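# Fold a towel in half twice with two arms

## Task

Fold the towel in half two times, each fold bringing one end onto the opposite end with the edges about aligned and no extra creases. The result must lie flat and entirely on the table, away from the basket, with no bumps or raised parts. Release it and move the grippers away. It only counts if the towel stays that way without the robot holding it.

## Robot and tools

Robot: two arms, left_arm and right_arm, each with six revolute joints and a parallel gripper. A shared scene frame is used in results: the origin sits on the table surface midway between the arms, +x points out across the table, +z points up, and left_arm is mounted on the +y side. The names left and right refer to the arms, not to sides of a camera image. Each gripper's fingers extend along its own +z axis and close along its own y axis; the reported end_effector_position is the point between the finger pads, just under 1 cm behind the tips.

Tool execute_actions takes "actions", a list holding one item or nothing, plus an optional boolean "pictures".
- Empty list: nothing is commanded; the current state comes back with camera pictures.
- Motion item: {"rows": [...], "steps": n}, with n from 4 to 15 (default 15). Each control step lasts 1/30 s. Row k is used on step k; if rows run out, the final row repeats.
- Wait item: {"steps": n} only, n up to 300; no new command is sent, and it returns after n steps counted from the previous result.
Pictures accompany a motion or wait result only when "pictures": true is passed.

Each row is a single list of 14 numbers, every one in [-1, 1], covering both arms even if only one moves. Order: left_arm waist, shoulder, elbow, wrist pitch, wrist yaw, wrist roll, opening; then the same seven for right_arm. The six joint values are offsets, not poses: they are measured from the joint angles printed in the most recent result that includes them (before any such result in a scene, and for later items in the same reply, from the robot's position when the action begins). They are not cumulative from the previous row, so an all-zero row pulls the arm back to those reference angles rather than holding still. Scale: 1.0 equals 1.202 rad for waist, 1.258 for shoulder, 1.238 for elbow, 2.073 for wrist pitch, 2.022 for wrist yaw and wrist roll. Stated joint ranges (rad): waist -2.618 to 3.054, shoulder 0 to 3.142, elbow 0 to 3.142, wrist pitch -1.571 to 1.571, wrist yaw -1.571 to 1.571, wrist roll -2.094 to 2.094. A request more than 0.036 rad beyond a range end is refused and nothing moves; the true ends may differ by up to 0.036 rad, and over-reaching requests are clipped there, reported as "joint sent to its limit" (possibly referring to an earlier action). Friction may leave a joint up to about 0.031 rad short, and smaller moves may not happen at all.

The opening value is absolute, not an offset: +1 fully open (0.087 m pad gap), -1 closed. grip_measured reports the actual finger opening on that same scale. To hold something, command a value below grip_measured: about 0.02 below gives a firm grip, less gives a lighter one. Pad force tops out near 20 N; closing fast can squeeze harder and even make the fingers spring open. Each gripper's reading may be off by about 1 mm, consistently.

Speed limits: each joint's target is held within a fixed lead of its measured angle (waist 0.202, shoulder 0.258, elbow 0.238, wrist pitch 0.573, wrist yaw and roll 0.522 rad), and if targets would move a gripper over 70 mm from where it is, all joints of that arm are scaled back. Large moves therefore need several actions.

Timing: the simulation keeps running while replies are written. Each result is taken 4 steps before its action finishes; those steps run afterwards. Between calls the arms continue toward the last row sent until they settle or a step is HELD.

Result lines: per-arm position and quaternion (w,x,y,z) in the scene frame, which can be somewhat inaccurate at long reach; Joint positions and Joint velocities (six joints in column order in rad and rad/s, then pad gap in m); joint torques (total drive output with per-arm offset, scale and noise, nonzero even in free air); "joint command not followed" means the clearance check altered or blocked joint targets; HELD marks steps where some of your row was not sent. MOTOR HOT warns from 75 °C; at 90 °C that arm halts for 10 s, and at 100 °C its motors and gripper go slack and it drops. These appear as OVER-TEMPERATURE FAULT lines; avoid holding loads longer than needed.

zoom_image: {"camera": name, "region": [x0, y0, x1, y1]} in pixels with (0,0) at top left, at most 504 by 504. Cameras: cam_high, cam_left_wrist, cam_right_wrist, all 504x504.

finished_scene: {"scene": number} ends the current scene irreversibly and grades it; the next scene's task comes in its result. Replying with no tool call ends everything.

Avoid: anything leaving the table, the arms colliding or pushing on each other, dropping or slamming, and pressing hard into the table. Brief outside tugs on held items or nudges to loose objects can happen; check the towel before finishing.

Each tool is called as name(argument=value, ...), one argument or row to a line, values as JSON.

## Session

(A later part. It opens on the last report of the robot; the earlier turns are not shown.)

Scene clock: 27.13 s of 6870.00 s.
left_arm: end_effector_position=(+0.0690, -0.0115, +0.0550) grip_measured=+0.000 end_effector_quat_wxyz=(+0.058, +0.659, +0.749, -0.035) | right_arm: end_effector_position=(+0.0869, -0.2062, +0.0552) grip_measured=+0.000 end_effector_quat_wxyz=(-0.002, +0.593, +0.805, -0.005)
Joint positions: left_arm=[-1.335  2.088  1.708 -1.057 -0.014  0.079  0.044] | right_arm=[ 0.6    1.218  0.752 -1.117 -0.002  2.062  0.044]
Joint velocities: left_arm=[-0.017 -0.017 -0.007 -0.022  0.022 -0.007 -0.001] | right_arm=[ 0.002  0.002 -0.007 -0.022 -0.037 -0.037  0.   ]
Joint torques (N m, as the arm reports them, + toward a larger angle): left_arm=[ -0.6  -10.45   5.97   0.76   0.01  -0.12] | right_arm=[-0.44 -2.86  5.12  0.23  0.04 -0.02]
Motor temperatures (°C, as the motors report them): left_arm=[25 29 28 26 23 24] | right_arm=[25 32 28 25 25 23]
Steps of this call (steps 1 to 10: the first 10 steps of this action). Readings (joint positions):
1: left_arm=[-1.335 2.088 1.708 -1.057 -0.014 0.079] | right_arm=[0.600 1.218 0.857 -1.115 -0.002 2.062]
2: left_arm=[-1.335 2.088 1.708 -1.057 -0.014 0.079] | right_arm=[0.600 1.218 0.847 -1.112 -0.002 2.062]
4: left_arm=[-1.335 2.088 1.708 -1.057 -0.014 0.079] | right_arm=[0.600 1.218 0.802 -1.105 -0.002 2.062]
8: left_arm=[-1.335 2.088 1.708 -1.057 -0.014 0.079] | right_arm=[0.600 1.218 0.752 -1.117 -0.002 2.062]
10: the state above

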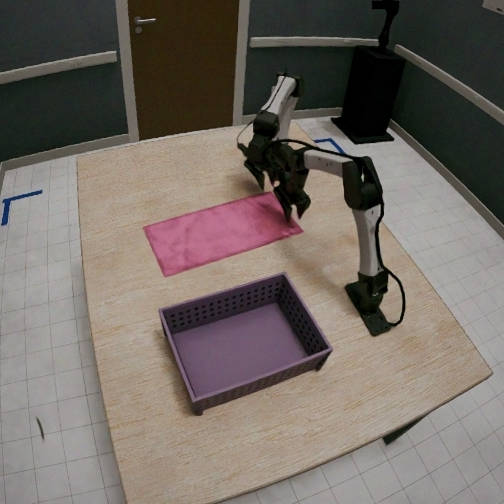

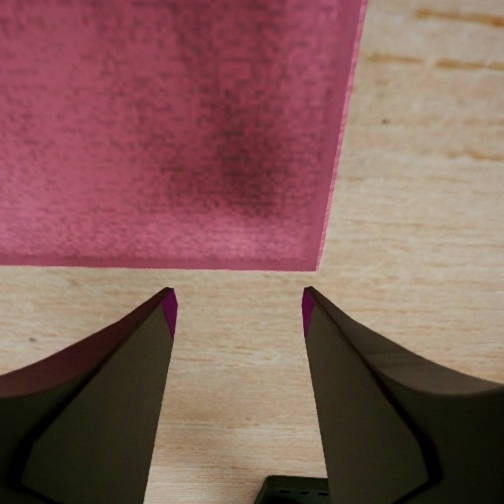

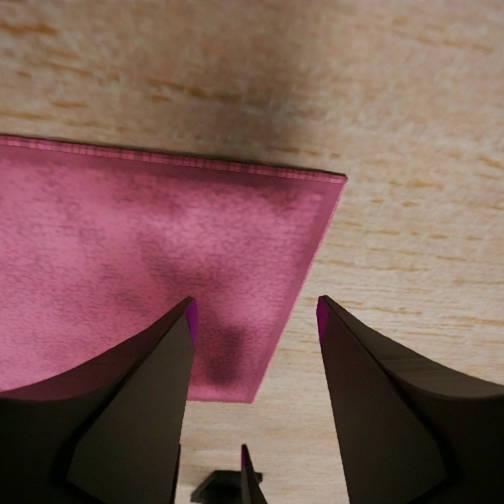

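execute_actions(
  actions=[
    {"rows":[[-0.02,0.004,-0.012,0.009,0,0,0,0.02,0.005,-0.014,0.013,0,0,0],[-0.041,0.008,-0.024,0.018,0,0,0,0.04,0.01,-0.028,0.026,0,0,0],[-0.041,0.012,-0.036,0.027,0,0,0,0.04,0.015,-0.042,0.039,0,0,0],[-0.041,0.016,-0.048,0.036,0,0,0,0.04,0.02,-0.056,0.052,0,0,0],[-0.041,0.02,-0.06,0.045,0,0,0,0.04,0.025,-0.07,0.065,0,0,0],[-0.041,0.024,-0.072,0.054,0,0,0,0.04,0.03,-0.084,0.078,0,0,0],[-0.041,0.028,-0.084,0.063,0,0,0,0.04,0.035,-0.098,0.091,0,0,0],[-0.041,0.032,-0.096,0.072,0,0,0,0.04,0.04,-0.112,0.104,0,0,0],[-0.041,0.036,-0.108,0.082,0,0,0,0.04,0.045,-0.126,0.116,0,0,0],[-0.041,0.04,-0.12,0.082,0,0,0,0.04,0.05,-0.14,0.116,0,0,0],[-0.041,0.05,-0.12,0.082,0,0,0,0.04,0.06,-0.145,0.116,0,0,0]],"steps":15},
  ],
)

execute_actions(
  actions=[
    {"steps":10},
  ],
  pictures=true,
)

Scene clock: 27.83 s of 6870.00 s.
left_arm: end_effector_position=(+0.0505, -0.0099, +0.0210) grip_measured=+0.000 end_effector_quat_wxyz=(+0.052, +0.677, +0.734, -0.031) | right_arm: end_effector_position=(+0.0764, -0.2075, +0.0158) grip_measured=+0.000 end_effector_quat_wxyz=(-0.002, +0.578, +0.816, -0.010)
Joint positions: left_arm=[-1.381  2.109  1.601 -0.943 -0.015  0.079  0.044] | right_arm=[ 0.637  1.255  0.612 -0.948 -0.001  2.062  0.044]
Joint velocities: left_arm=[-0.007  0.247 -0.31   0.256  0.022 -0.037 -0.001] | right_arm=[-0.017  0.261 -0.427  0.315 -0.051 -0.066 -0.   ]
Joint torques (N m, as the arm reports them, + toward a larger angle): left_arm=[-0.8  -8.62  4.44  0.91  0.   -0.05] | right_arm=[ 0.52 -0.82  4.38  0.39  0.01  0.  ]
Motor temperatures (°C, as the motors report them): left_arm=[25 29 28 26 23 24] | right_arm=[25 32 28 25 25 23]
Steps of this call (steps 1 to 4: the last 4 steps of your previous action; steps 5 to 10: the robot went on to your last target; steps 11 to 21: the first 11 steps of this action). Readings (joint positions):
11: left_arm=[-1.336 2.088 1.708 -1.057 -0.014 0.079] | right_arm=[0.602 1.218 0.752 -1.116 -0.002 2.062]
12: left_arm=[-1.340 2.088 1.708 -1.055 -0.015 0.079] | right_arm=[0.610 1.218 0.750 -1.110 -0.001 2.062]
14: left_arm=[-1.355 2.088 1.699 -1.037 -0.015 0.079] | right_arm=[0.630 1.218 0.732 -1.082 -0.001 2.062]
18: left_arm=[-1.381 2.092 1.644 -0.982 -0.015 0.079] | right_arm=[0.637 1.231 0.664 -1.006 -0.001 2.062]
21: the state above

Scene clock: 28.17 s of 6870.00 s.
left_arm: end_effector_position=(+0.0510, -0.0089, +0.0121) grip_measured=+0.000 end_effector_quat_wxyz=(+0.050, +0.677, +0.734, -0.027) | right_arm: end_effector_position=(+0.0764, -0.2064, +0.0110) grip_measured=+0.000 end_effector_quat_wxyz=(-0.004, +0.578, +0.816, -0.008)
Joint positions: left_arm=[-1.381  2.123  1.587 -0.923 -0.018  0.079  0.044] | right_arm=[ 0.637  1.266  0.598 -0.92  -0.006  2.062  0.044]
Joint velocities: left_arm=[-0.002 -0.012  0.007  0.051 -0.051 -0.051 -0.001] | right_arm=[-0.002  0.012  0.002  0.066 -0.007 -0.037 -0.   ]
Joint torques (N m, as the arm reports them, + toward a larger angle): left_arm=[-0.66 -8.46  4.01  1.    0.02 -0.1 ] | right_arm=[ 0.55 -0.82  3.57  0.68  0.08 -0.03]
Motor temperatures (°C, as the motors report them): left_arm=[25 29 28 26 23 24] | right_arm=[25 32 28 25 25 23]
Kept back: nothing.
Steps of this call (steps 1 to 4: the last 4 steps of your previous action; steps 5 to 10: the robot went on to your last target). Readings (joint positions):
1: left_arm=[-1.381 2.118 1.593 -0.936 -0.015 0.079] | right_arm=[0.637 1.263 0.600 -0.938 -0.002 2.062]
2: left_arm=[-1.381 2.126 1.587 -0.932 -0.017 0.079] | right_arm=[0.637 1.266 0.598 -0.927 -0.005 2.062]
4: left_arm=[-1.381 2.123 1.587 -0.925 -0.018 0.079] | right_arm=[0.637 1.266 0.598 -0.920 -0.006 2.062]
8: left_arm=[-1.381 2.123 1.587 -0.923 -0.018 0.079] | right_arm=[0.637 1.266 0.598 -0.920 -0.006 2.062]
10: the state above

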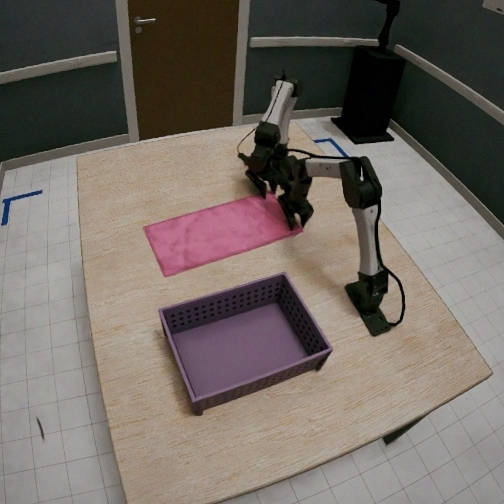

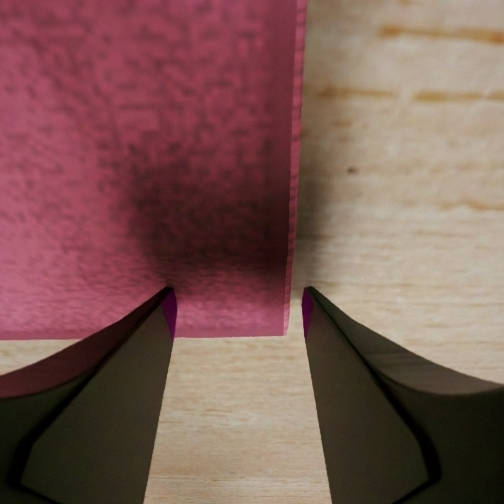

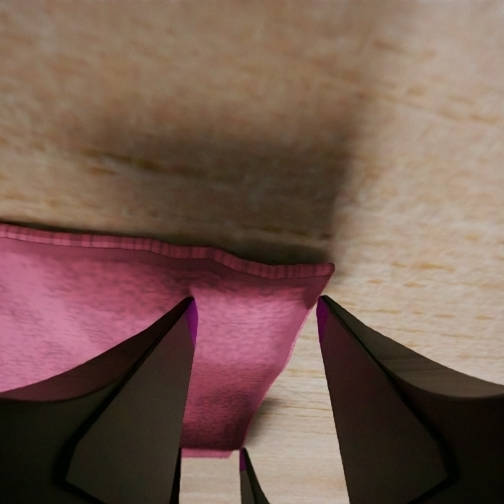

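execute_actions(
  actions=[
    {"rows":[[0,0.04,0,0,0,0,-0.1,0,0.03,-0.02,0,0,0,-0.1],[0,0.04,0,0,0,0,-0.2,0,0.03,-0.02,0,0,0,-0.2],[0,0.04,0,0,0,0,-0.3,0,0.03,-0.02,0,0,0,-0.3],[0,0.04,0,0,0,0,-0.4,0,0.03,-0.02,0,0,0,-0.4],[0,0.04,0,0,0,0,-0.5,0,0.03,-0.02,0,0,0,-0.5],[0,0.04,0,0,0,0,-0.6,0,0.03,-0.02,0,0,0,-0.6],[0,0.04,0,0,0,0,-0.7,0,0.03,-0.02,0,0,0,-0.7],[0,0.04,0,0,0,0,-0.8,0,0.03,-0.02,0,0,0,-0.8],[0,0.04,0,0,0,0,-0.9,0,0.03,-0.02,0,0,0,-0.9],[0,0.04,0,0,0,0,-1,0,0.03,-0.02,0,0,0,-1]],"steps":13},
  ],
)

execute_actions(
  actions=[
    {"steps":6},
  ],
)

Scene clock: 28.67 s of 6870.00 s.
left_arm: end_effector_position=(+0.0575, -0.0075, +0.0115) grip_measured=-0.841 end_effector_quat_wxyz=(+0.060, +0.677, +0.734, -0.012) | right_arm: end_effector_position=(+0.0798, -0.2031, +0.0112) grip_measured=-0.845 end_effector_quat_wxyz=(-0.002, +0.578, +0.816, +0.001)
Joint positions: left_arm=[-1.381  2.126  1.587 -0.923 -0.056  0.082  0.007] | right_arm=[ 0.637  1.266  0.598 -0.901 -0.004  2.062  0.007]
Joint velocities: left_arm=[-0.012 -0.002 -0.007  0.066 -0.081  0.007 -0.096] | right_arm=[ 0.002  0.002 -0.007  0.007  0.037  0.007 -0.094]
Joint torques (N m, as the arm reports them, + toward a larger angle): left_arm=[-0.6  -7.22  5.83  0.72  0.32 -0.13] | right_arm=[-0.31  0.22  3.85  0.08 -0.02  0.02]
Motor temperatures (°C, as the motors report them): left_arm=[25 30 28 26 23 24] | right_arm=[25 32 28 25 25 23]
Steps of this call (steps 1 to 6: the robot went on to your last target; steps 7 to 15: the first 9 steps of this action). Readings (joint positions):
7: left_arm=[-1.381 2.125 1.587 -0.923 -0.020 0.079] | right_arm=[0.637 1.266 0.598 -0.920 -0.006 2.062]
8: left_arm=[-1.381 2.126 1.587 -0.923 -0.027 0.079] | right_arm=[0.637 1.266 0.598 -0.918 -0.005 2.062]
10: left_arm=[-1.381 2.126 1.587 -0.923 -0.042 0.081] | right_arm=[0.637 1.266 0.598 -0.910 -0.004 2.062]
14: left_arm=[-1.381 2.126 1.587 -0.923 -0.055 0.082] | right_arm=[0.637 1.266 0.598 -0.903 -0.004 2.062]
15: the state above

Scene clock: 28.87 s of 6870.00 s.
left_arm: end_effector_position=(+0.0572, -0.0076, +0.0115) grip_measured=-0.883 end_effector_quat_wxyz=(+0.060, +0.677, +0.734, -0.012) | right_arm: end_effector_position=(+0.0803, -0.2026, +0.0113) grip_measured=-0.887 end_effector_quat_wxyz=(-0.002, +0.578, +0.816, +0.002)
Joint positions: left_arm=[-1.381  2.126  1.587 -0.923 -0.054  0.082  0.005] | right_arm=[ 0.637  1.266  0.598 -0.898 -0.004  2.062  0.005]
Joint velocities: left_arm=[ 0.002 -0.012 -0.012  0.022  0.022 -0.051 -0.001] | right_arm=[-0.002 -0.007 -0.002 -0.066  0.007  0.007 -0.001]
Joint torques (N m, as the arm reports them, + toward a larger angle): left_arm=[-0.42 -7.33  5.8   0.74  0.31 -0.12] | right_arm=[-0.29  0.21  3.87  0.14  0.06 -0.01]
Motor temperatures (°C, as the motors report them): left_arm=[25 30 28 26 23 24] | right_arm=[25 32 28 25 25 23]
Kept back: nothing.
Steps of this call (steps 1 to 4: the last 4 steps of your previous action; steps 5 to 6: the robot went on to your last target). Readings (joint positions):
1: left_arm=[-1.381 2.126 1.587 -0.923 -0.055 0.082] | right_arm=[0.637 1.266 0.598 -0.899 -0.004 2.062]
2: left_arm=[-1.381 2.126 1.587 -0.923 -0.055 0.082] | right_arm=[0.637 1.266 0.598 -0.898 -0.004 2.062]
4: left_arm=[-1.381 2.126 1.587 -0.923 -0.054 0.082] | right_arm=[0.637 1.266 0.598 -0.898 -0.004 2.062]
6: the state above

execute_actions(
  actions=[
    {"rows":[[0.003,-0.02,0.008,-0.015,0,0,-1,0.005,0,0.03,-0.015,0,0,-1],[0.008,-0.045,0.02,-0.035,0.01,0.01,-1,0.014,0,0.07,-0.035,0,0,-1],[0.013,-0.075,0.035,-0.057,0.02,0.015,-1,0.024,0,0.12,-0.057,0,0,-1],[0.018,-0.105,0.05,-0.08,0.027,0.02,-1,0.034,0,0.17,-0.08,0,0,-1],[0.024,-0.135,0.066,-0.1,0.027,0.026,-1,0.043,0,0.22,-0.1,0,0,-1],[0.029,-0.165,0.082,-0.122,0.027,0.032,-1,0.053,0,0.27,-0.12,0,0,-1],[0.034,-0.195,0.098,-0.144,0.027,0.038,-1,0.063,0,0.32,-0.14,0,0,-1],[0.04,-0.225,0.114,-0.166,0.027,0.044,-1,0.072,0,0.37,-0.16,0,0,-1],[0.045,-0.255,0.13,-0.188,0.027,0.05,-1,0.082,0,0.42,-0.18,0,0,-1],[0.05,-0.283,0.146,-0.21,0.027,0.056,-1,0.092,0,0.47,-0.2,0,0,-1],[0.056,-0.31,0.162,-0.23,0.027,0.062,-1,0.1,0,0.52,-0.22,0,0,-1],[0.061,-0.336,0.178,-0.245,0.027,0.068,-1,0.11,0,0.57,-0.235,0,0,-1],[0.066,-0.362,0.194,-0.255,0.027,0.074,-1,0.12,0,0.62,-0.246,0,0,-1],[0.072,-0.386,0.21,-0.26,0.027,0.08,-1,0.13,0,0.67,-0.25,0,0,-1],[0.077,-0.409,0.224,-0.26,0.027,0.083,-1,0.14,0.006,0.715,-0.25,0,0,-1]],"steps":15},
  ],
)

execute_actions(
  actions=[
    {"steps":14},
  ],
)

execute_actions(
  actions=[
    {"rows":[[0,-0.016,0.015,0.012,0,0,-1,0,-0.004,0.03,0.004,0,0,-1],[0,-0.031,0.031,0.024,0,0,-1,0,-0.007,0.06,0.008,0,0,-1],[0,-0.047,0.046,0.036,0,0,-1,0,-0.011,0.09,0.012,0,0,-1],[0,-0.062,0.061,0.048,0,0,-1,0,-0.015,0.12,0.016,0,0,-1],[0,-0.078,0.077,0.06,0,0,-1,0,-0.018,0.15,0.02,0,0,-1],[0,-0.093,0.092,0.072,0,0,-1,0,-0.022,0.18,0.024,0,0,-1],[0,-0.109,0.107,0.084,0,0,-1,0,-0.026,0.21,0.028,0,0,-1],[0,-0.124,0.123,0.096,0,0,-1,0,-0.029,0.24,0.032,0,0,-1],[0,-0.14,0.138,0.108,0,0,-1,0,-0.033,0.27,0.036,0,0,-1],[0,-0.155,0.153,0.12,0,0,-1,0,-0.037,0.3,0.04,0,0,-1],[0,-0.171,0.169,0.132,0,0,-1,0,-0.04,0.33,0.044,0,0,-1],[0,-0.186,0.184,0.144,0,0,-1,0,-0.044,0.36,0.048,0,0,-1],[0,-0.202,0.2,0.156,0,0,-1,0,-0.048,0.39,0.052,0,0,-1],[0,-0.217,0.215,0.168,0,0,-1,0,-0.051,0.42,0.056,0,0,-1],[0,-0.233,0.23,0.18,0,0,-1,0,-0.055,0.45,0.061,0,0,-1]],"steps":15},
  ],
)

execute_actions(
  actions=[
    {"steps":30},
  ],
  pictures=true,
)

Scene clock: 30.03 s of 6870.00 s.
left_arm: end_effector_position=(+0.0660, +0.0117, +0.1530) grip_measured=-0.893 end_effector_quat_wxyz=(+0.123, +0.680, +0.719, -0.076) | right_arm: end_effector_position=(+0.1155, -0.1279, +0.1539) grip_measured=-0.889 end_effector_quat_wxyz=(+0.008, +0.536, +0.834, +0.128)
Joint positions: left_arm=[-1.34   1.829  1.728 -1.18  -0.018  0.149  0.005] | right_arm=[ 0.727  1.266  1.124 -1.172 -0.004  2.062  0.005]
Joint velocities: left_arm=[ 0.193 -1.175  0.667 -0.916  0.007  0.242  0.   ] | right_arm=[ 0.344 -0.007  1.81  -1.077  0.022  0.022  0.   ]
Joint torques (N m, as the arm reports them, + toward a larger angle): left_arm=[ 0.13 -8.9   6.64  0.66  0.08  0.  ] | right_arm=[ 0.37 -4.03  6.55  0.55  0.06 -0.01]
Motor temperatures (°C, as the motors report them): left_arm=[25 30 28 26 23 24] | right_arm=[25 31 28 25 25 23]
Steps of this call (steps 1 to 15: the robot went on to your last target; steps 16 to 24: nothing new was sent; steps 25 to 35: the first 11 steps of this action). Readings (joint positions):
25: left_arm=[-1.381 2.122 1.588 -0.925 -0.056 0.082] | right_arm=[0.637 1.266 0.601 -0.901 -0.004 2.062]
26: left_arm=[-1.381 2.114 1.588 -0.930 -0.054 0.084] | right_arm=[0.637 1.266 0.615 -0.912 -0.004 2.062]
28: left_arm=[-1.380 2.083 1.596 -0.968 -0.042 0.093] | right_arm=[0.648 1.266 0.683 -0.967 -0.004 2.062]
32: left_arm=[-1.361 1.952 1.659 -1.090 -0.023 0.122] | right_arm=[0.692 1.266 0.930 -1.080 -0.004 2.062]
35: the state above

Scene clock: 30.50 s of 6870.00 s.
left_arm: end_effector_position=(+0.0693, +0.0716, +0.2588) grip_measured=-0.893 end_effector_quat_wxyz=(+0.183, +0.688, +0.694, -0.107) | right_arm: end_effector_position=(+0.1034, -0.1127, +0.2530) grip_measured=-0.889 end_effector_quat_wxyz=(+0.007, +0.502, +0.842, +0.197)
Joint positions: left_arm=[-1.297  1.595  1.875 -1.423 -0.008  0.237  0.005] | right_arm=[ 0.794  1.266  1.478 -1.386 -0.004  2.062  0.005]
Joint velocities: left_arm=[-0.012  0.115 -0.017 -0.11   0.007  0.037 -0.001] | right_arm=[-0.002 -0.002 -0.007 -0.007 -0.066 -0.051 -0.001]
Joint torques (N m, as the arm reports them, + toward a larger angle): left_arm=[-0.03 -5.31  4.96  1.04  0.04  0.  ] | right_arm=[ 0.57 -2.86  6.3   0.83  0.05 -0.04]
Motor temperatures (°C, as the motors report them): left_arm=[25 30 28 26 23 24] | right_arm=[25 31 28 25 25 23]
Kept back: nothing.
Steps of this call (steps 1 to 4: the last 4 steps of your previous action; steps 5 to 14: the robot went on to your last target). Readings (joint positions):
1: left_arm=[-1.333 1.789 1.752 -1.213 -0.017 0.159] | right_arm=[0.738 1.266 1.186 -1.206 -0.004 2.062]
2: left_arm=[-1.325 1.749 1.775 -1.247 -0.015 0.170] | right_arm=[0.750 1.266 1.248 -1.240 -0.004 2.062]
4: left_arm=[-1.310 1.673 1.820 -1.310 -0.013 0.194] | right_arm=[0.773 1.266 1.368 -1.297 -0.004 2.062]
8: left_arm=[-1.297 1.577 1.873 -1.378 -0.012 0.222] | right_arm=[0.794 1.266 1.477 -1.335 -0.004 2.062]
14: the state above

Scene clock: 30.87 s of 6870.00 s.
left_arm: end_effector_position=(+0.0724, +0.0596, +0.3760) grip_measured=-0.893 end_effector_quat_wxyz=(+0.375, +0.633, +0.640, -0.223) | right_arm: end_effector_position=(+0.1157, -0.0941, +0.3801) grip_measured=-0.890 end_effector_quat_wxyz=(+0.016, +0.473, +0.795, +0.380)
Joint positions: left_arm=[-1.297  1.435  2.03  -1.263 -0.008  0.237  0.005] | right_arm=[ 0.794  1.254  1.804 -1.342 -0.004  2.062  0.005]
Joint velocities: left_arm=[-0.002 -0.686  0.647  0.637  0.037  0.007  0.001] | right_arm=[ 0.022 -0.11   1.082  0.315 -0.037 -0.007  0.   ]
Joint torques (N m, as the arm reports them, + toward a larger angle): left_arm=[-0.47 -4.88  5.91  1.88 -0.04 -0.11] | right_arm=[-0.2  -5.37  6.23  1.62  0.05 -0.03]
Motor temperatures (°C, as the motors report them): left_arm=[25 30 28 26 23 24] | right_arm=[25 31 28 25 25 23]
Steps of this call (steps 1 to 11: the first 11 steps of this action). Readings (joint positions):
1: left_arm=[-1.297 1.596 1.875 -1.424 -0.008 0.237] | right_arm=[0.794 1.266 1.479 -1.388 -0.004 2.062]
2: left_arm=[-1.297 1.595 1.875 -1.421 -0.008 0.237] | right_arm=[0.794 1.266 1.489 -1.389 -0.004 2.062]
4: left_arm=[-1.297 1.582 1.890 -1.406 -0.008 0.237] | right_arm=[0.794 1.266 1.537 -1.389 -0.004 2.062]
8: left_arm=[-1.297 1.509 1.964 -1.335 -0.008 0.237] | right_arm=[0.794 1.264 1.691 -1.367 -0.004 2.062]
11: the state above

Scene clock: 31.87 s of 6870.00 s.
left_arm: end_effector_position=(+0.0673, +0.0795, +0.5035) grip_measured=-0.893 end_effector_quat_wxyz=(+0.544, +0.543, +0.550, -0.326) | right_arm: end_effector_position=(+0.1011, -0.1114, +0.4940) grip_measured=-0.890 end_effector_quat_wxyz=(+0.017, +0.427, +0.726, +0.539)
Joint positions: left_arm=[-1.297  1.306  2.158 -1.05  -0.007  0.237  0.005] | right_arm=[ 0.794  1.203  2.025 -1.254 -0.019  2.062  0.005]
Joint velocities: left_arm=[-0.007  0.012 -0.007 -0.022  0.007  0.022  0.001] | right_arm=[ 0.002 -0.002  0.002  0.037 -0.007 -0.095  0.   ]
Joint torques (N m, as the arm reports them, + toward a larger angle): left_arm=[-0.53 -2.26  4.12  1.98 -0.05 -0.11] | right_arm=[-0.36 -1.54  5.01  1.76  0.12 -0.05]
Motor temperatures (°C, as the motors report them): left_arm=[25 30 28 26 23 24] | right_arm=[25 31 28 25 25 23]
Kept back: nothing.
Steps of this call (steps 1 to 4: the last 4 steps of your previous action; steps 5 to 30: the robot went on to your last target). Readings (joint positions):
1: left_arm=[-1.297 1.411 2.052 -1.238 -0.008 0.237] | right_arm=[0.794 1.249 1.842 -1.333 -0.004 2.062]
2: left_arm=[-1.297 1.388 2.073 -1.213 -0.008 0.237] | right_arm=[0.794 1.243 1.879 -1.325 -0.004 2.062]
4: left_arm=[-1.297 1.345 2.113 -1.162 -0.008 0.237] | right_arm=[0.794 1.233 1.954 -1.309 -0.004 2.062]
8: left_arm=[-1.297 1.292 2.157 -1.072 -0.008 0.237] | right_arm=[0.794 1.205 2.023 -1.264 -0.012 2.062]
30: the state above
All arms were judged still, so your last target was given up. Only a new action makes them travel on or press farther. Fingers that are still opening or closing keep moving.

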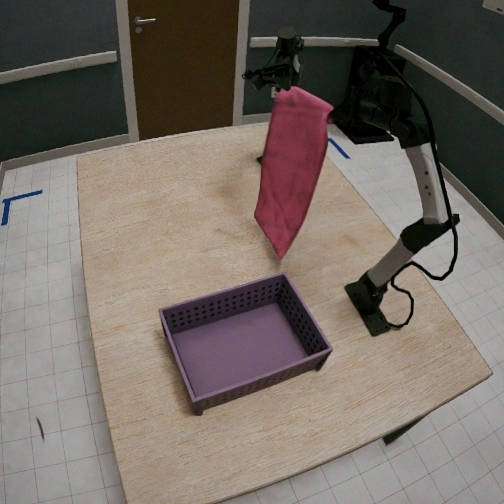

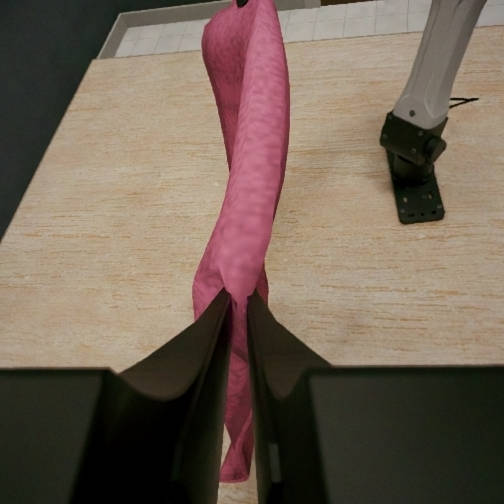

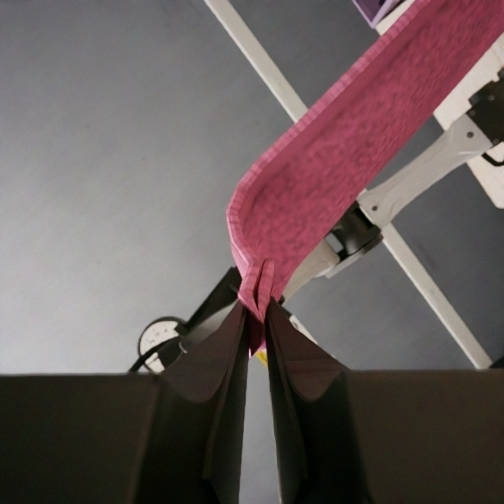

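execute_actions(
  actions=[
    {"steps":40},
  ],
  pictures=true,
)

Scene clock: 33.20 s of 6870.00 s.
left_arm: end_effector_position=(+0.0673, +0.0795, +0.5035) grip_measured=-0.893 end_effector_quat_wxyz=(+0.544, +0.543, +0.550, -0.326) | right_arm: end_effector_position=(+0.1011, -0.1114, +0.4940) grip_measured=-0.890 end_effector_quat_wxyz=(+0.017, +0.427, +0.726, +0.539)
Joint positions: left_arm=[-1.297  1.306  2.158 -1.05  -0.007  0.237  0.005] | right_arm=[ 0.794  1.203  2.025 -1.254 -0.019  2.062  0.005]
Joint velocities: left_arm=[ 0.002  0.002  0.002 -0.022  0.051  0.037 -0.   ] | right_arm=[-0.007 -0.012 -0.002 -0.022  0.007 -0.066 -0.   ]
Joint torques (N m, as the arm reports them, + toward a larger angle): left_arm=[-0.48 -2.12  4.07  1.95 -0.03 -0.12] | right_arm=[-0.33 -1.32  4.92  1.76  0.12 -0.04]
Motor temperatures (°C, as the motors report them): left_arm=[25 29 28 26 23 24] | right_arm=[25 31 28 26 25 23]
Kept back: nothing.
Steps of this call (steps 1 to 40: nothing new was sent). Readings (joint positions):
1: left_arm=[-1.297 1.306 2.158 -1.050 -0.007 0.237] | right_arm=[0.794 1.203 2.025 -1.254 -0.019 2.062]
2: left_arm=[-1.297 1.306 2.158 -1.050 -0.007 0.237] | right_arm=[0.794 1.203 2.025 -1.254 -0.019 2.062]
4: left_arm=[-1.297 1.306 2.158 -1.050 -0.007 0.237] | right_arm=[0.794 1.203 2.025 -1.254 -0.019 2.062]
8: left_arm=[-1.297 1.306 2.158 -1.050 -0.007 0.237] | right_arm=[0.794 1.203 2.025 -1.254 -0.019 2.062]
40: the state above

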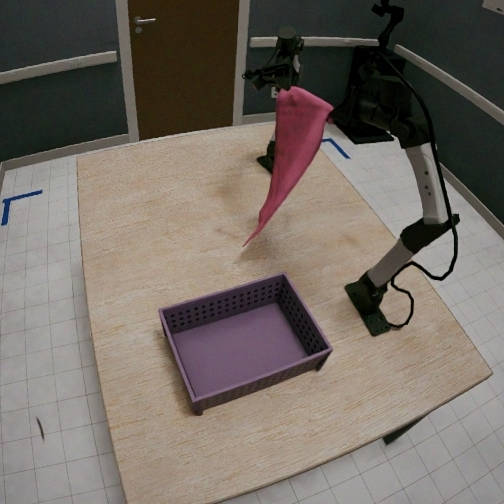

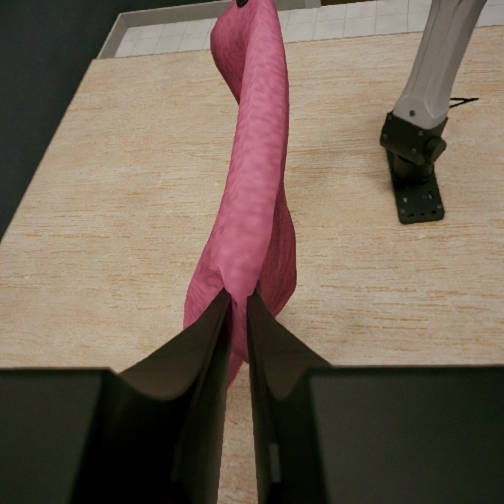

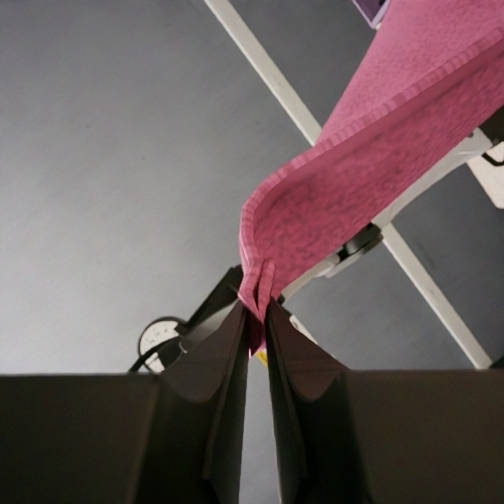

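Still swinging; wait.

execute_actions(
  actions=[
    {"steps":150},
  ],
  pictures=true,
)

execute_actions(
  actions=[
    {"steps":18},
  ],
  pictures=true,
)

Scene clock: 38.20 s of 6870.00 s.
left_arm: end_effector_position=(+0.0673, +0.0795, +0.5035) grip_measured=-0.893 end_effector_quat_wxyz=(+0.544, +0.543, +0.550, -0.326) | right_arm: end_effector_position=(+0.1011, -0.1114, +0.4940) grip_measured=-0.890 end_effector_quat_wxyz=(+0.017, +0.427, +0.726, +0.539)
Joint positions: left_arm=[-1.297  1.306  2.158 -1.05  -0.007  0.237  0.005] | right_arm=[ 0.794  1.203  2.025 -1.254 -0.019  2.062  0.005]
Joint velocities: left_arm=[-0.022  0.007  0.017  0.022  0.022  0.007 -0.   ] | right_arm=[ 0.002  0.007 -0.012 -0.007  0.037 -0.066  0.   ]
Joint torques (N m, as the arm reports them, + toward a larger angle): left_arm=[-0.54 -2.26  4.02  1.98 -0.01 -0.11] | right_arm=[-0.41 -1.34  5.07  1.76  0.16 -0.05]
Motor temperatures (°C, as the motors report them): left_arm=[25 29 28 27 23 24] | right_arm=[25 30 28 27 25 23]
Kept back: nothing.
Steps of this call (steps 1 to 150: nothing new was sent). Readings (joint positions):
1: left_arm=[-1.297 1.306 2.158 -1.050 -0.007 0.237] | right_arm=[0.794 1.203 2.025 -1.254 -0.019 2.062]
2: left_arm=[-1.297 1.306 2.158 -1.050 -0.007 0.237] | right_arm=[0.794 1.203 2.025 -1.254 -0.019 2.062]
4: left_arm=[-1.297 1.306 2.158 -1.050 -0.007 0.237] | right_arm=[0.794 1.203 2.025 -1.254 -0.019 2.062]
8: left_arm=[-1.297 1.306 2.158 -1.050 -0.007 0.237] | right_arm=[0.794 1.203 2.025 -1.254 -0.019 2.062]
150: the state above

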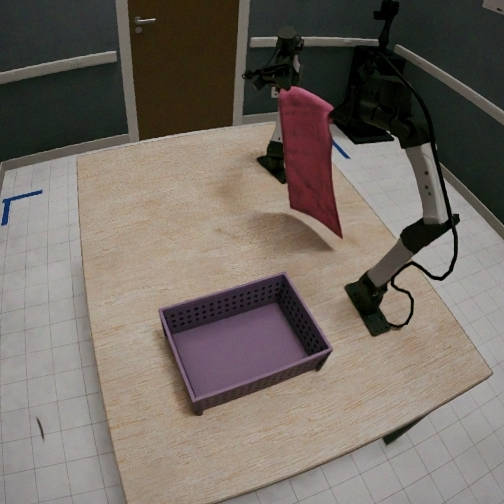

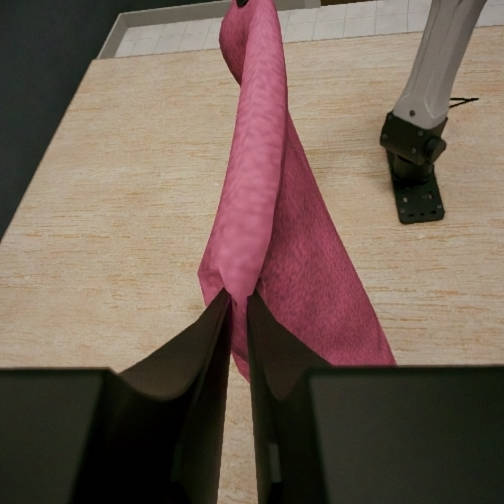

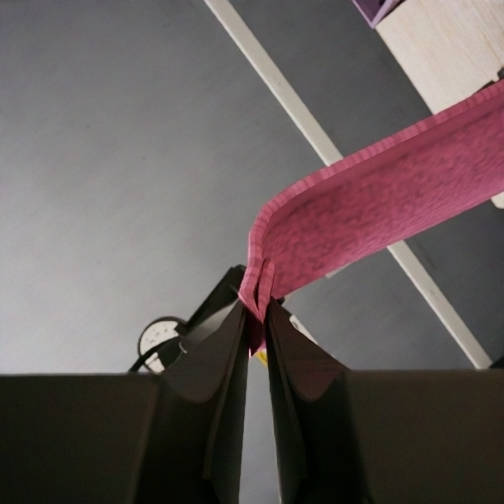

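Scene clock: 38.80 s of 6870.00 s.
left_arm: end_effector_position=(+0.0673, +0.0795, +0.5035) grip_measured=-0.893 end_effector_quat_wxyz=(+0.544, +0.543, +0.550, -0.326) | right_arm: end_effector_position=(+0.1011, -0.1114, +0.4940) grip_measured=-0.890 end_effector_quat_wxyz=(+0.017, +0.427, +0.726, +0.539)
Joint positions: left_arm=[-1.297  1.306  2.158 -1.05  -0.007  0.237  0.005] | right_arm=[ 0.794  1.203  2.025 -1.254 -0.019  2.062  0.005]
Joint velocities: left_arm=[-0.007 -0.012 -0.012 -0.022 -0.051 -0.007 -0.001] | right_arm=[-0.012 -0.007  0.002  0.007 -0.007  0.037  0.   ]
Joint torques (N m, as the arm reports them, + toward a larger angle): left_arm=[-0.45 -2.2   4.    1.97 -0.06 -0.12] | right_arm=[-0.39 -1.55  5.07  1.73  0.1  -0.04]
Motor temperatures (°C, as the motors report them): left_arm=[25 29 28 28 23 24] | right_arm=[25 30 28 27 25 23]
Kept back: nothing.
Steps of this call (steps 1 to 18: nothing new was sent). Readings (joint positions):
1: left_arm=[-1.297 1.306 2.158 -1.050 -0.007 0.237] | right_arm=[0.794 1.203 2.025 -1.254 -0.019 2.062]
2: left_arm=[-1.297 1.306 2.158 -1.050 -0.007 0.237] | right_arm=[0.794 1.203 2.025 -1.254 -0.019 2.062]
4: left_arm=[-1.297 1.306 2.158 -1.050 -0.007 0.237] | right_arm=[0.794 1.203 2.025 -1.254 -0.019 2.062]
8: left_arm=[-1.297 1.306 2.158 -1.050 -0.007 0.237] | right_arm=[0.794 1.203 2.025 -1.254 -0.019 2.062]
18: the state above

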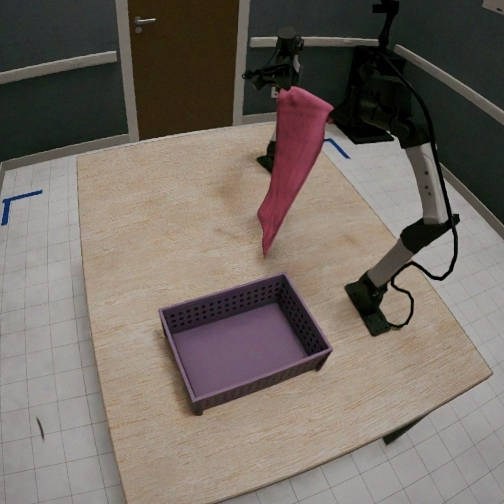

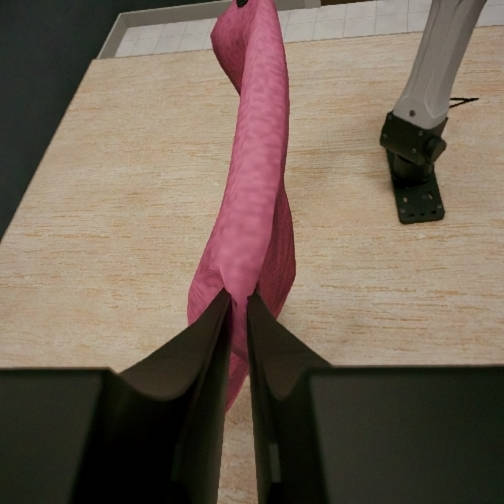

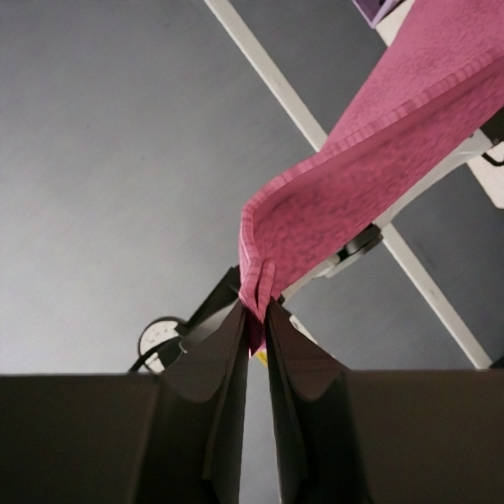

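Undamped; it is swinging back now, so go.

execute_actions(
  actions=[
    {"rows":[[0.026,0.018,-0.007,-0.004,0,0.012,-1,-0.02,0.018,-0.01,0.002,0,0,-1],[0.053,0.036,-0.014,-0.008,0,0.024,-1,-0.04,0.037,-0.021,0.005,0,0,-1],[0.079,0.054,-0.022,-0.012,0,0.036,-1,-0.06,0.055,-0.031,0.007,0,0,-1],[0.105,0.073,-0.029,-0.016,0,0.048,-1,-0.081,0.074,-0.041,0.009,0,0,-1],[0.131,0.091,-0.036,-0.02,0,0.06,-1,-0.101,0.092,-0.051,0.011,0,0,-1],[0.158,0.109,-0.043,-0.024,0,0.072,-1,-0.121,0.111,-0.062,0.014,0,0,-1],[0.184,0.127,-0.05,-0.028,0,0.084,-1,-0.141,0.129,-0.072,0.016,0,0,-1],[0.21,0.145,-0.058,-0.033,0,0.096,-1,-0.161,0.148,-0.082,0.018,0,0,-1],[0.236,0.163,-0.065,-0.037,0,0.108,-1,-0.181,0.166,-0.092,0.02,0,0,-1],[0.263,0.181,-0.072,-0.041,0,0.12,-1,-0.201,0.185,-0.103,0.023,0,0,-1],[0.289,0.199,-0.079,-0.045,0,0.132,-1,-0.221,0.203,-0.113,0.025,0,0,-1],[0.315,0.218,-0.086,-0.049,0,0.144,-1,-0.242,0.222,-0.123,0.027,0,0,-1],[0.341,0.236,-0.094,-0.053,0,0.156,-1,-0.262,0.24,-0.133,0.029,0,0,-1],[0.368,0.254,-0.101,-0.057,0,0.168,-1,-0.282,0.259,-0.144,0.032,0,0,-1],[0.394,0.272,-0.108,-0.065,0,0.18,-1,-0.302,0.277,-0.154,0.034,0,0,-1]],"steps":15},
  ],
)

execute_actions(
  actions=[
    {"steps":25},
  ],
  pictures=true,
)

zoom_image(
  camera="cam_high",
  region=[180,110,360,290],
)

Scene clock: 39.40 s of 6870.00 s.
left_arm: end_effector_position=(+0.1831, +0.0574, +0.4211) grip_measured=-0.894 end_effector_quat_wxyz=(+0.499, +0.563, +0.637, -0.167) | right_arm: end_effector_position=(+0.2030, -0.0905, +0.4100) grip_measured=-0.890 end_effector_quat_wxyz=(+0.054, +0.537, +0.726, +0.426)
Joint positions: left_arm=[-1.018  1.494  2.106 -1.074 -0.001  0.401  0.005] | right_arm=[ 0.585  1.386  1.932 -1.229 -0.025  2.062  0.005]
Joint velocities: left_arm=[ 0.896  0.789 -0.315 -0.3   -0.037  0.623 -0.002] | right_arm=[-0.691  0.842 -0.457  0.051 -0.051 -0.051 -0.   ]
Joint torques (N m, as the arm reports them, + toward a larger angle): left_arm=[ 0.48 -3.53  3.35  1.65 -0.07 -0.01] | right_arm=[-1.9  -2.4   3.97  1.8   0.03 -0.06]
Motor temperatures (°C, as the motors report them): left_arm=[25 29 28 28 23 24] | right_arm=[25 30 28 27 25 23]
Steps of this call (steps 1 to 7: nothing new was sent; steps 8 to 18: the first 11 steps of this action). Readings (joint positions):
8: left_arm=[-1.293 1.307 2.158 -1.050 -0.006 0.239] | right_arm=[0.792 1.203 2.025 -1.254 -0.020 2.062]
9: left_arm=[-1.281 1.311 2.158 -1.050 -0.004 0.246] | right_arm=[0.785 1.205 2.025 -1.253 -0.023 2.062]
11: left_arm=[-1.233 1.331 2.158 -1.050 -0.001 0.268] | right_arm=[0.750 1.219 2.019 -1.249 -0.027 2.062]
15: left_arm=[-1.111 1.413 2.138 -1.056 -0.001 0.337] | right_arm=[0.656 1.300 1.977 -1.238 -0.025 2.062]
18: the state above

Scene clock: 40.23 s of 6870.00 s.
left_arm: end_effector_position=(+0.2648, +0.0876, +0.3197) grip_measured=-0.894 end_effector_quat_wxyz=(+0.377, +0.610, +0.696, -0.044) | right_arm: end_effector_position=(+0.2808, -0.0992, +0.3117) grip_measured=-0.890 end_effector_quat_wxyz=(+0.060, +0.621, +0.718, +0.306)
Joint positions: left_arm=[-0.823  1.655  2.027 -1.164 -0.012  0.592  0.005] | right_arm=[ 0.437  1.567  1.835 -1.204 -0.02   2.062  0.005]
Joint velocities: left_arm=[-0.007 -0.007 -0.002  0.066  0.051 -0.051 -0.002] | right_arm=[-0.012 -0.007  0.002 -0.051 -0.051 -0.051 -0.001]
Joint torques (N m, as the arm reports them, + toward a larger angle): left_arm=[-0.47 -7.    5.6   1.54  0.06 -0.04] | right_arm=[-0.93 -8.39  5.92  1.52  0.02 -0.02]
Motor temperatures (°C, as the motors report them): left_arm=[25 29 28 28 23 24] | right_arm=[25 30 28 27 25 23]
Kept back: nothing.
Steps of this call (steps 1 to 4: the last 4 steps of your previous action; steps 5 to 25: the robot went on to your last target). Readings (joint positions):
1: left_arm=[-0.986 1.521 2.094 -1.082 -0.002 0.423] | right_arm=[0.560 1.416 1.916 -1.226 -0.024 2.062]
2: left_arm=[-0.954 1.549 2.083 -1.090 -0.002 0.447] | right_arm=[0.534 1.446 1.901 -1.224 -0.024 2.062]
4: left_arm=[-0.891 1.602 2.061 -1.109 -0.003 0.493] | right_arm=[0.485 1.502 1.871 -1.216 -0.023 2.062]
8: left_arm=[-0.824 1.666 2.029 -1.149 -0.012 0.551] | right_arm=[0.437 1.567 1.836 -1.213 -0.020 2.062]
25: the state above

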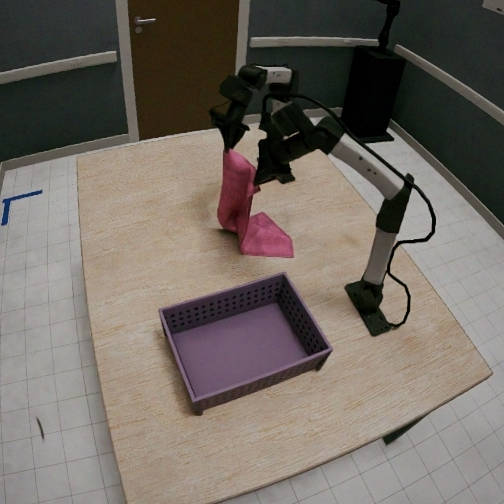

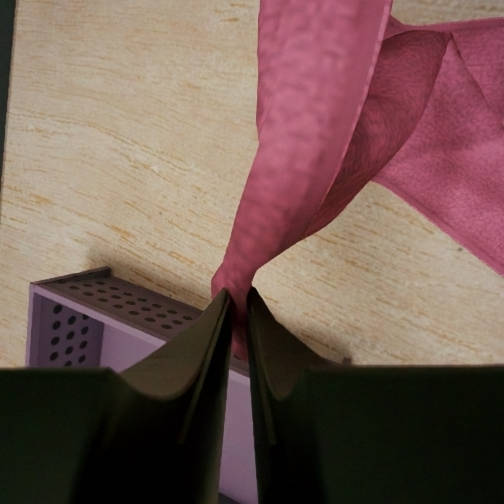

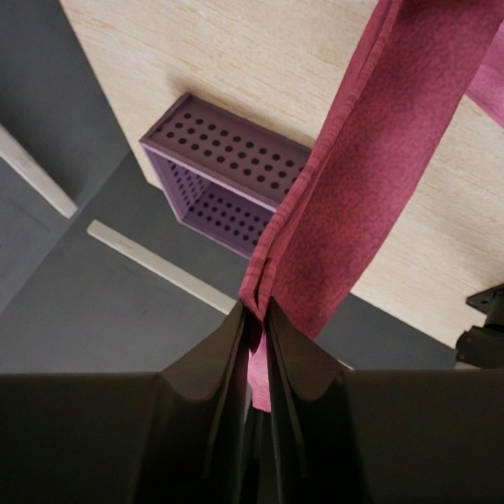

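Region (180, 110, 360, 290) of cam_high's 504x504 image, scaled by 2.800, with more detail than that image has.

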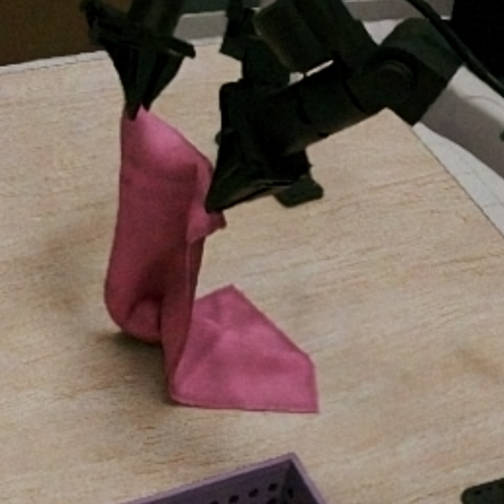

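execute_actions(
  actions=[
    {"rows":[[-0.008,-0.012,0.004,0,0,0,-1,0.005,-0.014,0.004,0,0.01,0,-1],[-0.018,-0.024,0.008,0,0,-0.01,-1,0.012,-0.028,0.008,0,0.01,0,-1],[-0.03,-0.036,0.012,0,0,-0.015,-1,0.02,-0.042,0.012,0,0.01,0,-1],[-0.042,-0.048,0.016,0,0,-0.02,-1,0.028,-0.056,0.016,0,0.01,0,-1],[-0.054,-0.06,0.02,0,0,-0.025,-1,0.036,-0.07,0.02,-0.01,0.01,0,-1],[-0.066,-0.072,0.024,0,0,-0.03,-1,0.044,-0.084,0.025,-0.01,0.01,0,-1],[-0.078,-0.084,0.028,0,0,-0.035,-1,0.052,-0.098,0.03,-0.01,0.01,0,-1],[-0.09,-0.096,0.032,0,0,-0.04,-1,0.06,-0.112,0.035,-0.01,0.01,0,-1],[-0.102,-0.108,0.036,0,0,-0.045,-1,0.068,-0.126,0.04,-0.015,0.01,0,-1],[-0.114,-0.12,0.04,0,0,-0.05,-1,0.077,-0.14,0.045,-0.015,0.01,0,-1],[-0.126,-0.132,0.044,0,0,-0.055,-1,0.086,-0.154,0.05,-0.02,0.01,0,-1],[-0.138,-0.144,0.048,0,0,-0.06,-1,0.095,-0.168,0.055,-0.02,0.01,0,-1],[-0.15,-0.156,0.052,0,0,-0.065,-1,0.104,-0.182,0.06,-0.025,0.01,0,-1],[-0.162,-0.17,0.055,0,0,-0.07,-1,0.112,-0.196,0.065,-0.025,0.01,0,-1],[-0.172,-0.183,0.055,0,0,-0.07,-1,0.119,-0.208,0.065,-0.025,0.01,0,-1]],"steps":15},
  ],
)

execute_actions(
  actions=[
    {"steps":30},
  ],
  pictures=true,
)

zoom_image(
  camera="cam_high",
  region=[180,110,360,290],
)

Scene clock: 41.07 s of 6870.00 s.
left_arm: end_effector_position=(+0.2117, +0.0788, +0.3714) grip_measured=-0.894 end_effector_quat_wxyz=(+0.436, +0.607, +0.658, -0.092) | right_arm: end_effector_position=(+0.2375, -0.0992, +0.3686) grip_measured=-0.890 end_effector_quat_wxyz=(+0.068, +0.580, +0.720, +0.375)
Joint positions: left_arm=[-0.941  1.534  2.051 -1.164 -0.014  0.527  0.005] | right_arm=[ 0.511  1.434  1.863 -1.218 -0.007  2.062  0.005]
Joint velocities: left_arm=[-0.413 -0.53   0.203 -0.081 -0.007 -0.3    0.001] | right_arm=[ 0.305 -0.637  0.242 -0.081  0.066  0.022 -0.   ]
Joint torques (N m, as the arm reports them, + toward a larger angle): left_arm=[-1.07 -5.95  6.47  1.79  0.04 -0.23] | right_arm=[ 0.55 -7.24  6.95  1.32  0.11 -0.06]
Motor temperatures (°C, as the motors report them): left_arm=[25 29 28 28 23 24] | right_arm=[25 30 28 27 25 23]
Steps of this call (steps 1 to 14: the robot went on to your last target; steps 15 to 25: the first 11 steps of this action). Readings (joint positions):
15: left_arm=[-0.823 1.655 2.027 -1.164 -0.012 0.593] | right_arm=[0.437 1.567 1.835 -1.204 -0.018 2.062]
16: left_arm=[-0.824 1.653 2.027 -1.164 -0.012 0.591] | right_arm=[0.437 1.567 1.835 -1.204 -0.016 2.062]
18: left_arm=[-0.836 1.644 2.027 -1.164 -0.014 0.581] | right_arm=[0.442 1.559 1.835 -1.204 -0.011 2.062]
22: left_arm=[-0.894 1.588 2.030 -1.164 -0.014 0.553] | right_arm=[0.480 1.499 1.841 -1.211 -0.008 2.062]
25: the state above

Scene clock: 42.07 s of 6870.00 s.
left_arm: end_effector_position=(+0.1680, +0.0866, +0.4247) grip_measured=-0.894 end_effector_quat_wxyz=(+0.496, +0.585, +0.624, -0.150) | right_arm: end_effector_position=(+0.1911, -0.1111, +0.4245) grip_measured=-0.890 end_effector_quat_wxyz=(+0.066, +0.537, +0.713, +0.447)
Joint positions: left_arm=[-1.022  1.42   2.089 -1.151 -0.005  0.457  0.005] | right_arm=[ 0.573  1.306  1.907 -1.235 -0.01   2.062  0.005]
Joint velocities: left_arm=[-0.007  0.002  0.002 -0.007  0.022  0.007  0.001] | right_arm=[-0.012 -0.017 -0.002 -0.022 -0.022  0.007 -0.001]
Joint torques (N m, as the arm reports them, + toward a larger angle): left_arm=[-0.99 -3.39  5.12  1.82 -0.06 -0.21] | right_arm=[ 0.09 -3.38  5.72  1.47  0.14 -0.03]
Motor temperatures (°C, as the motors report them): left_arm=[25 29 29 28 23 24] | right_arm=[25 30 28 27 25 23]
Kept back: nothing.
Steps of this call (steps 1 to 4: the last 4 steps of your previous action; steps 5 to 30: the robot went on to your last target). Readings (joint positions):
1: left_arm=[-0.956 1.515 2.058 -1.164 -0.014 0.518] | right_arm=[0.522 1.412 1.872 -1.220 -0.007 2.062]
2: left_arm=[-0.970 1.497 2.065 -1.164 -0.014 0.509] | right_arm=[0.533 1.391 1.880 -1.223 -0.007 2.062]
4: left_arm=[-0.998 1.461 2.076 -1.164 -0.014 0.491] | right_arm=[0.554 1.351 1.893 -1.228 -0.007 2.062]
8: left_arm=[-1.022 1.419 2.088 -1.156 -0.007 0.472] | right_arm=[0.573 1.307 1.906 -1.230 -0.009 2.062]
30: the state above
All arms were judged still, so your last target was given up. Only a new action makes them travel on or press farther. Fingers that are still opening or closing keep moving.

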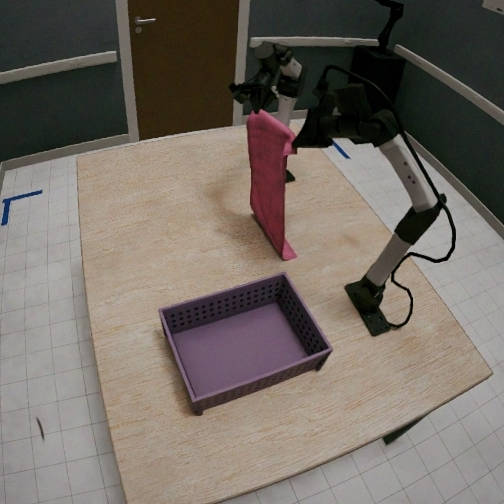

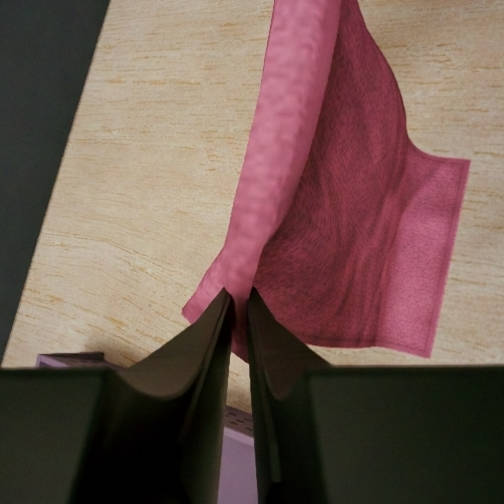

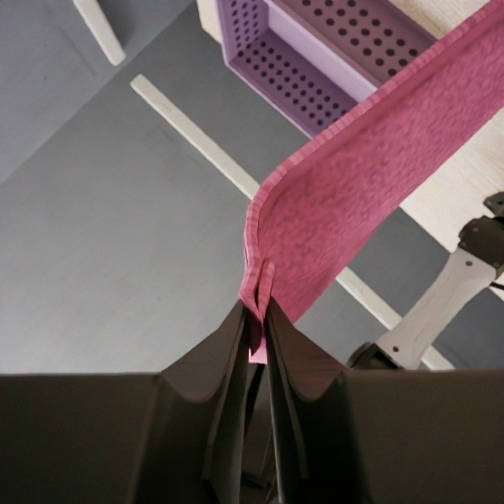

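Region (180, 110, 360, 290) of cam_high's 504x504 image, scaled by 2.800, with more detail than that image has.

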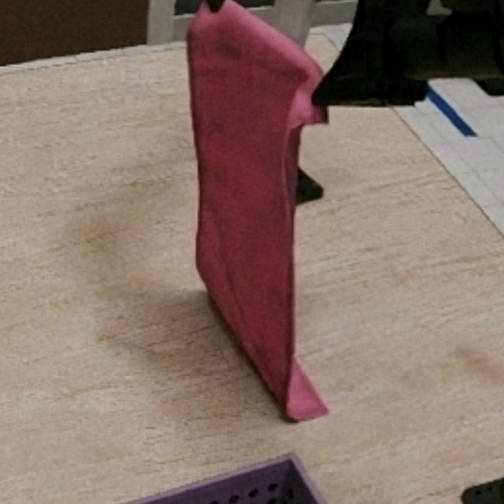

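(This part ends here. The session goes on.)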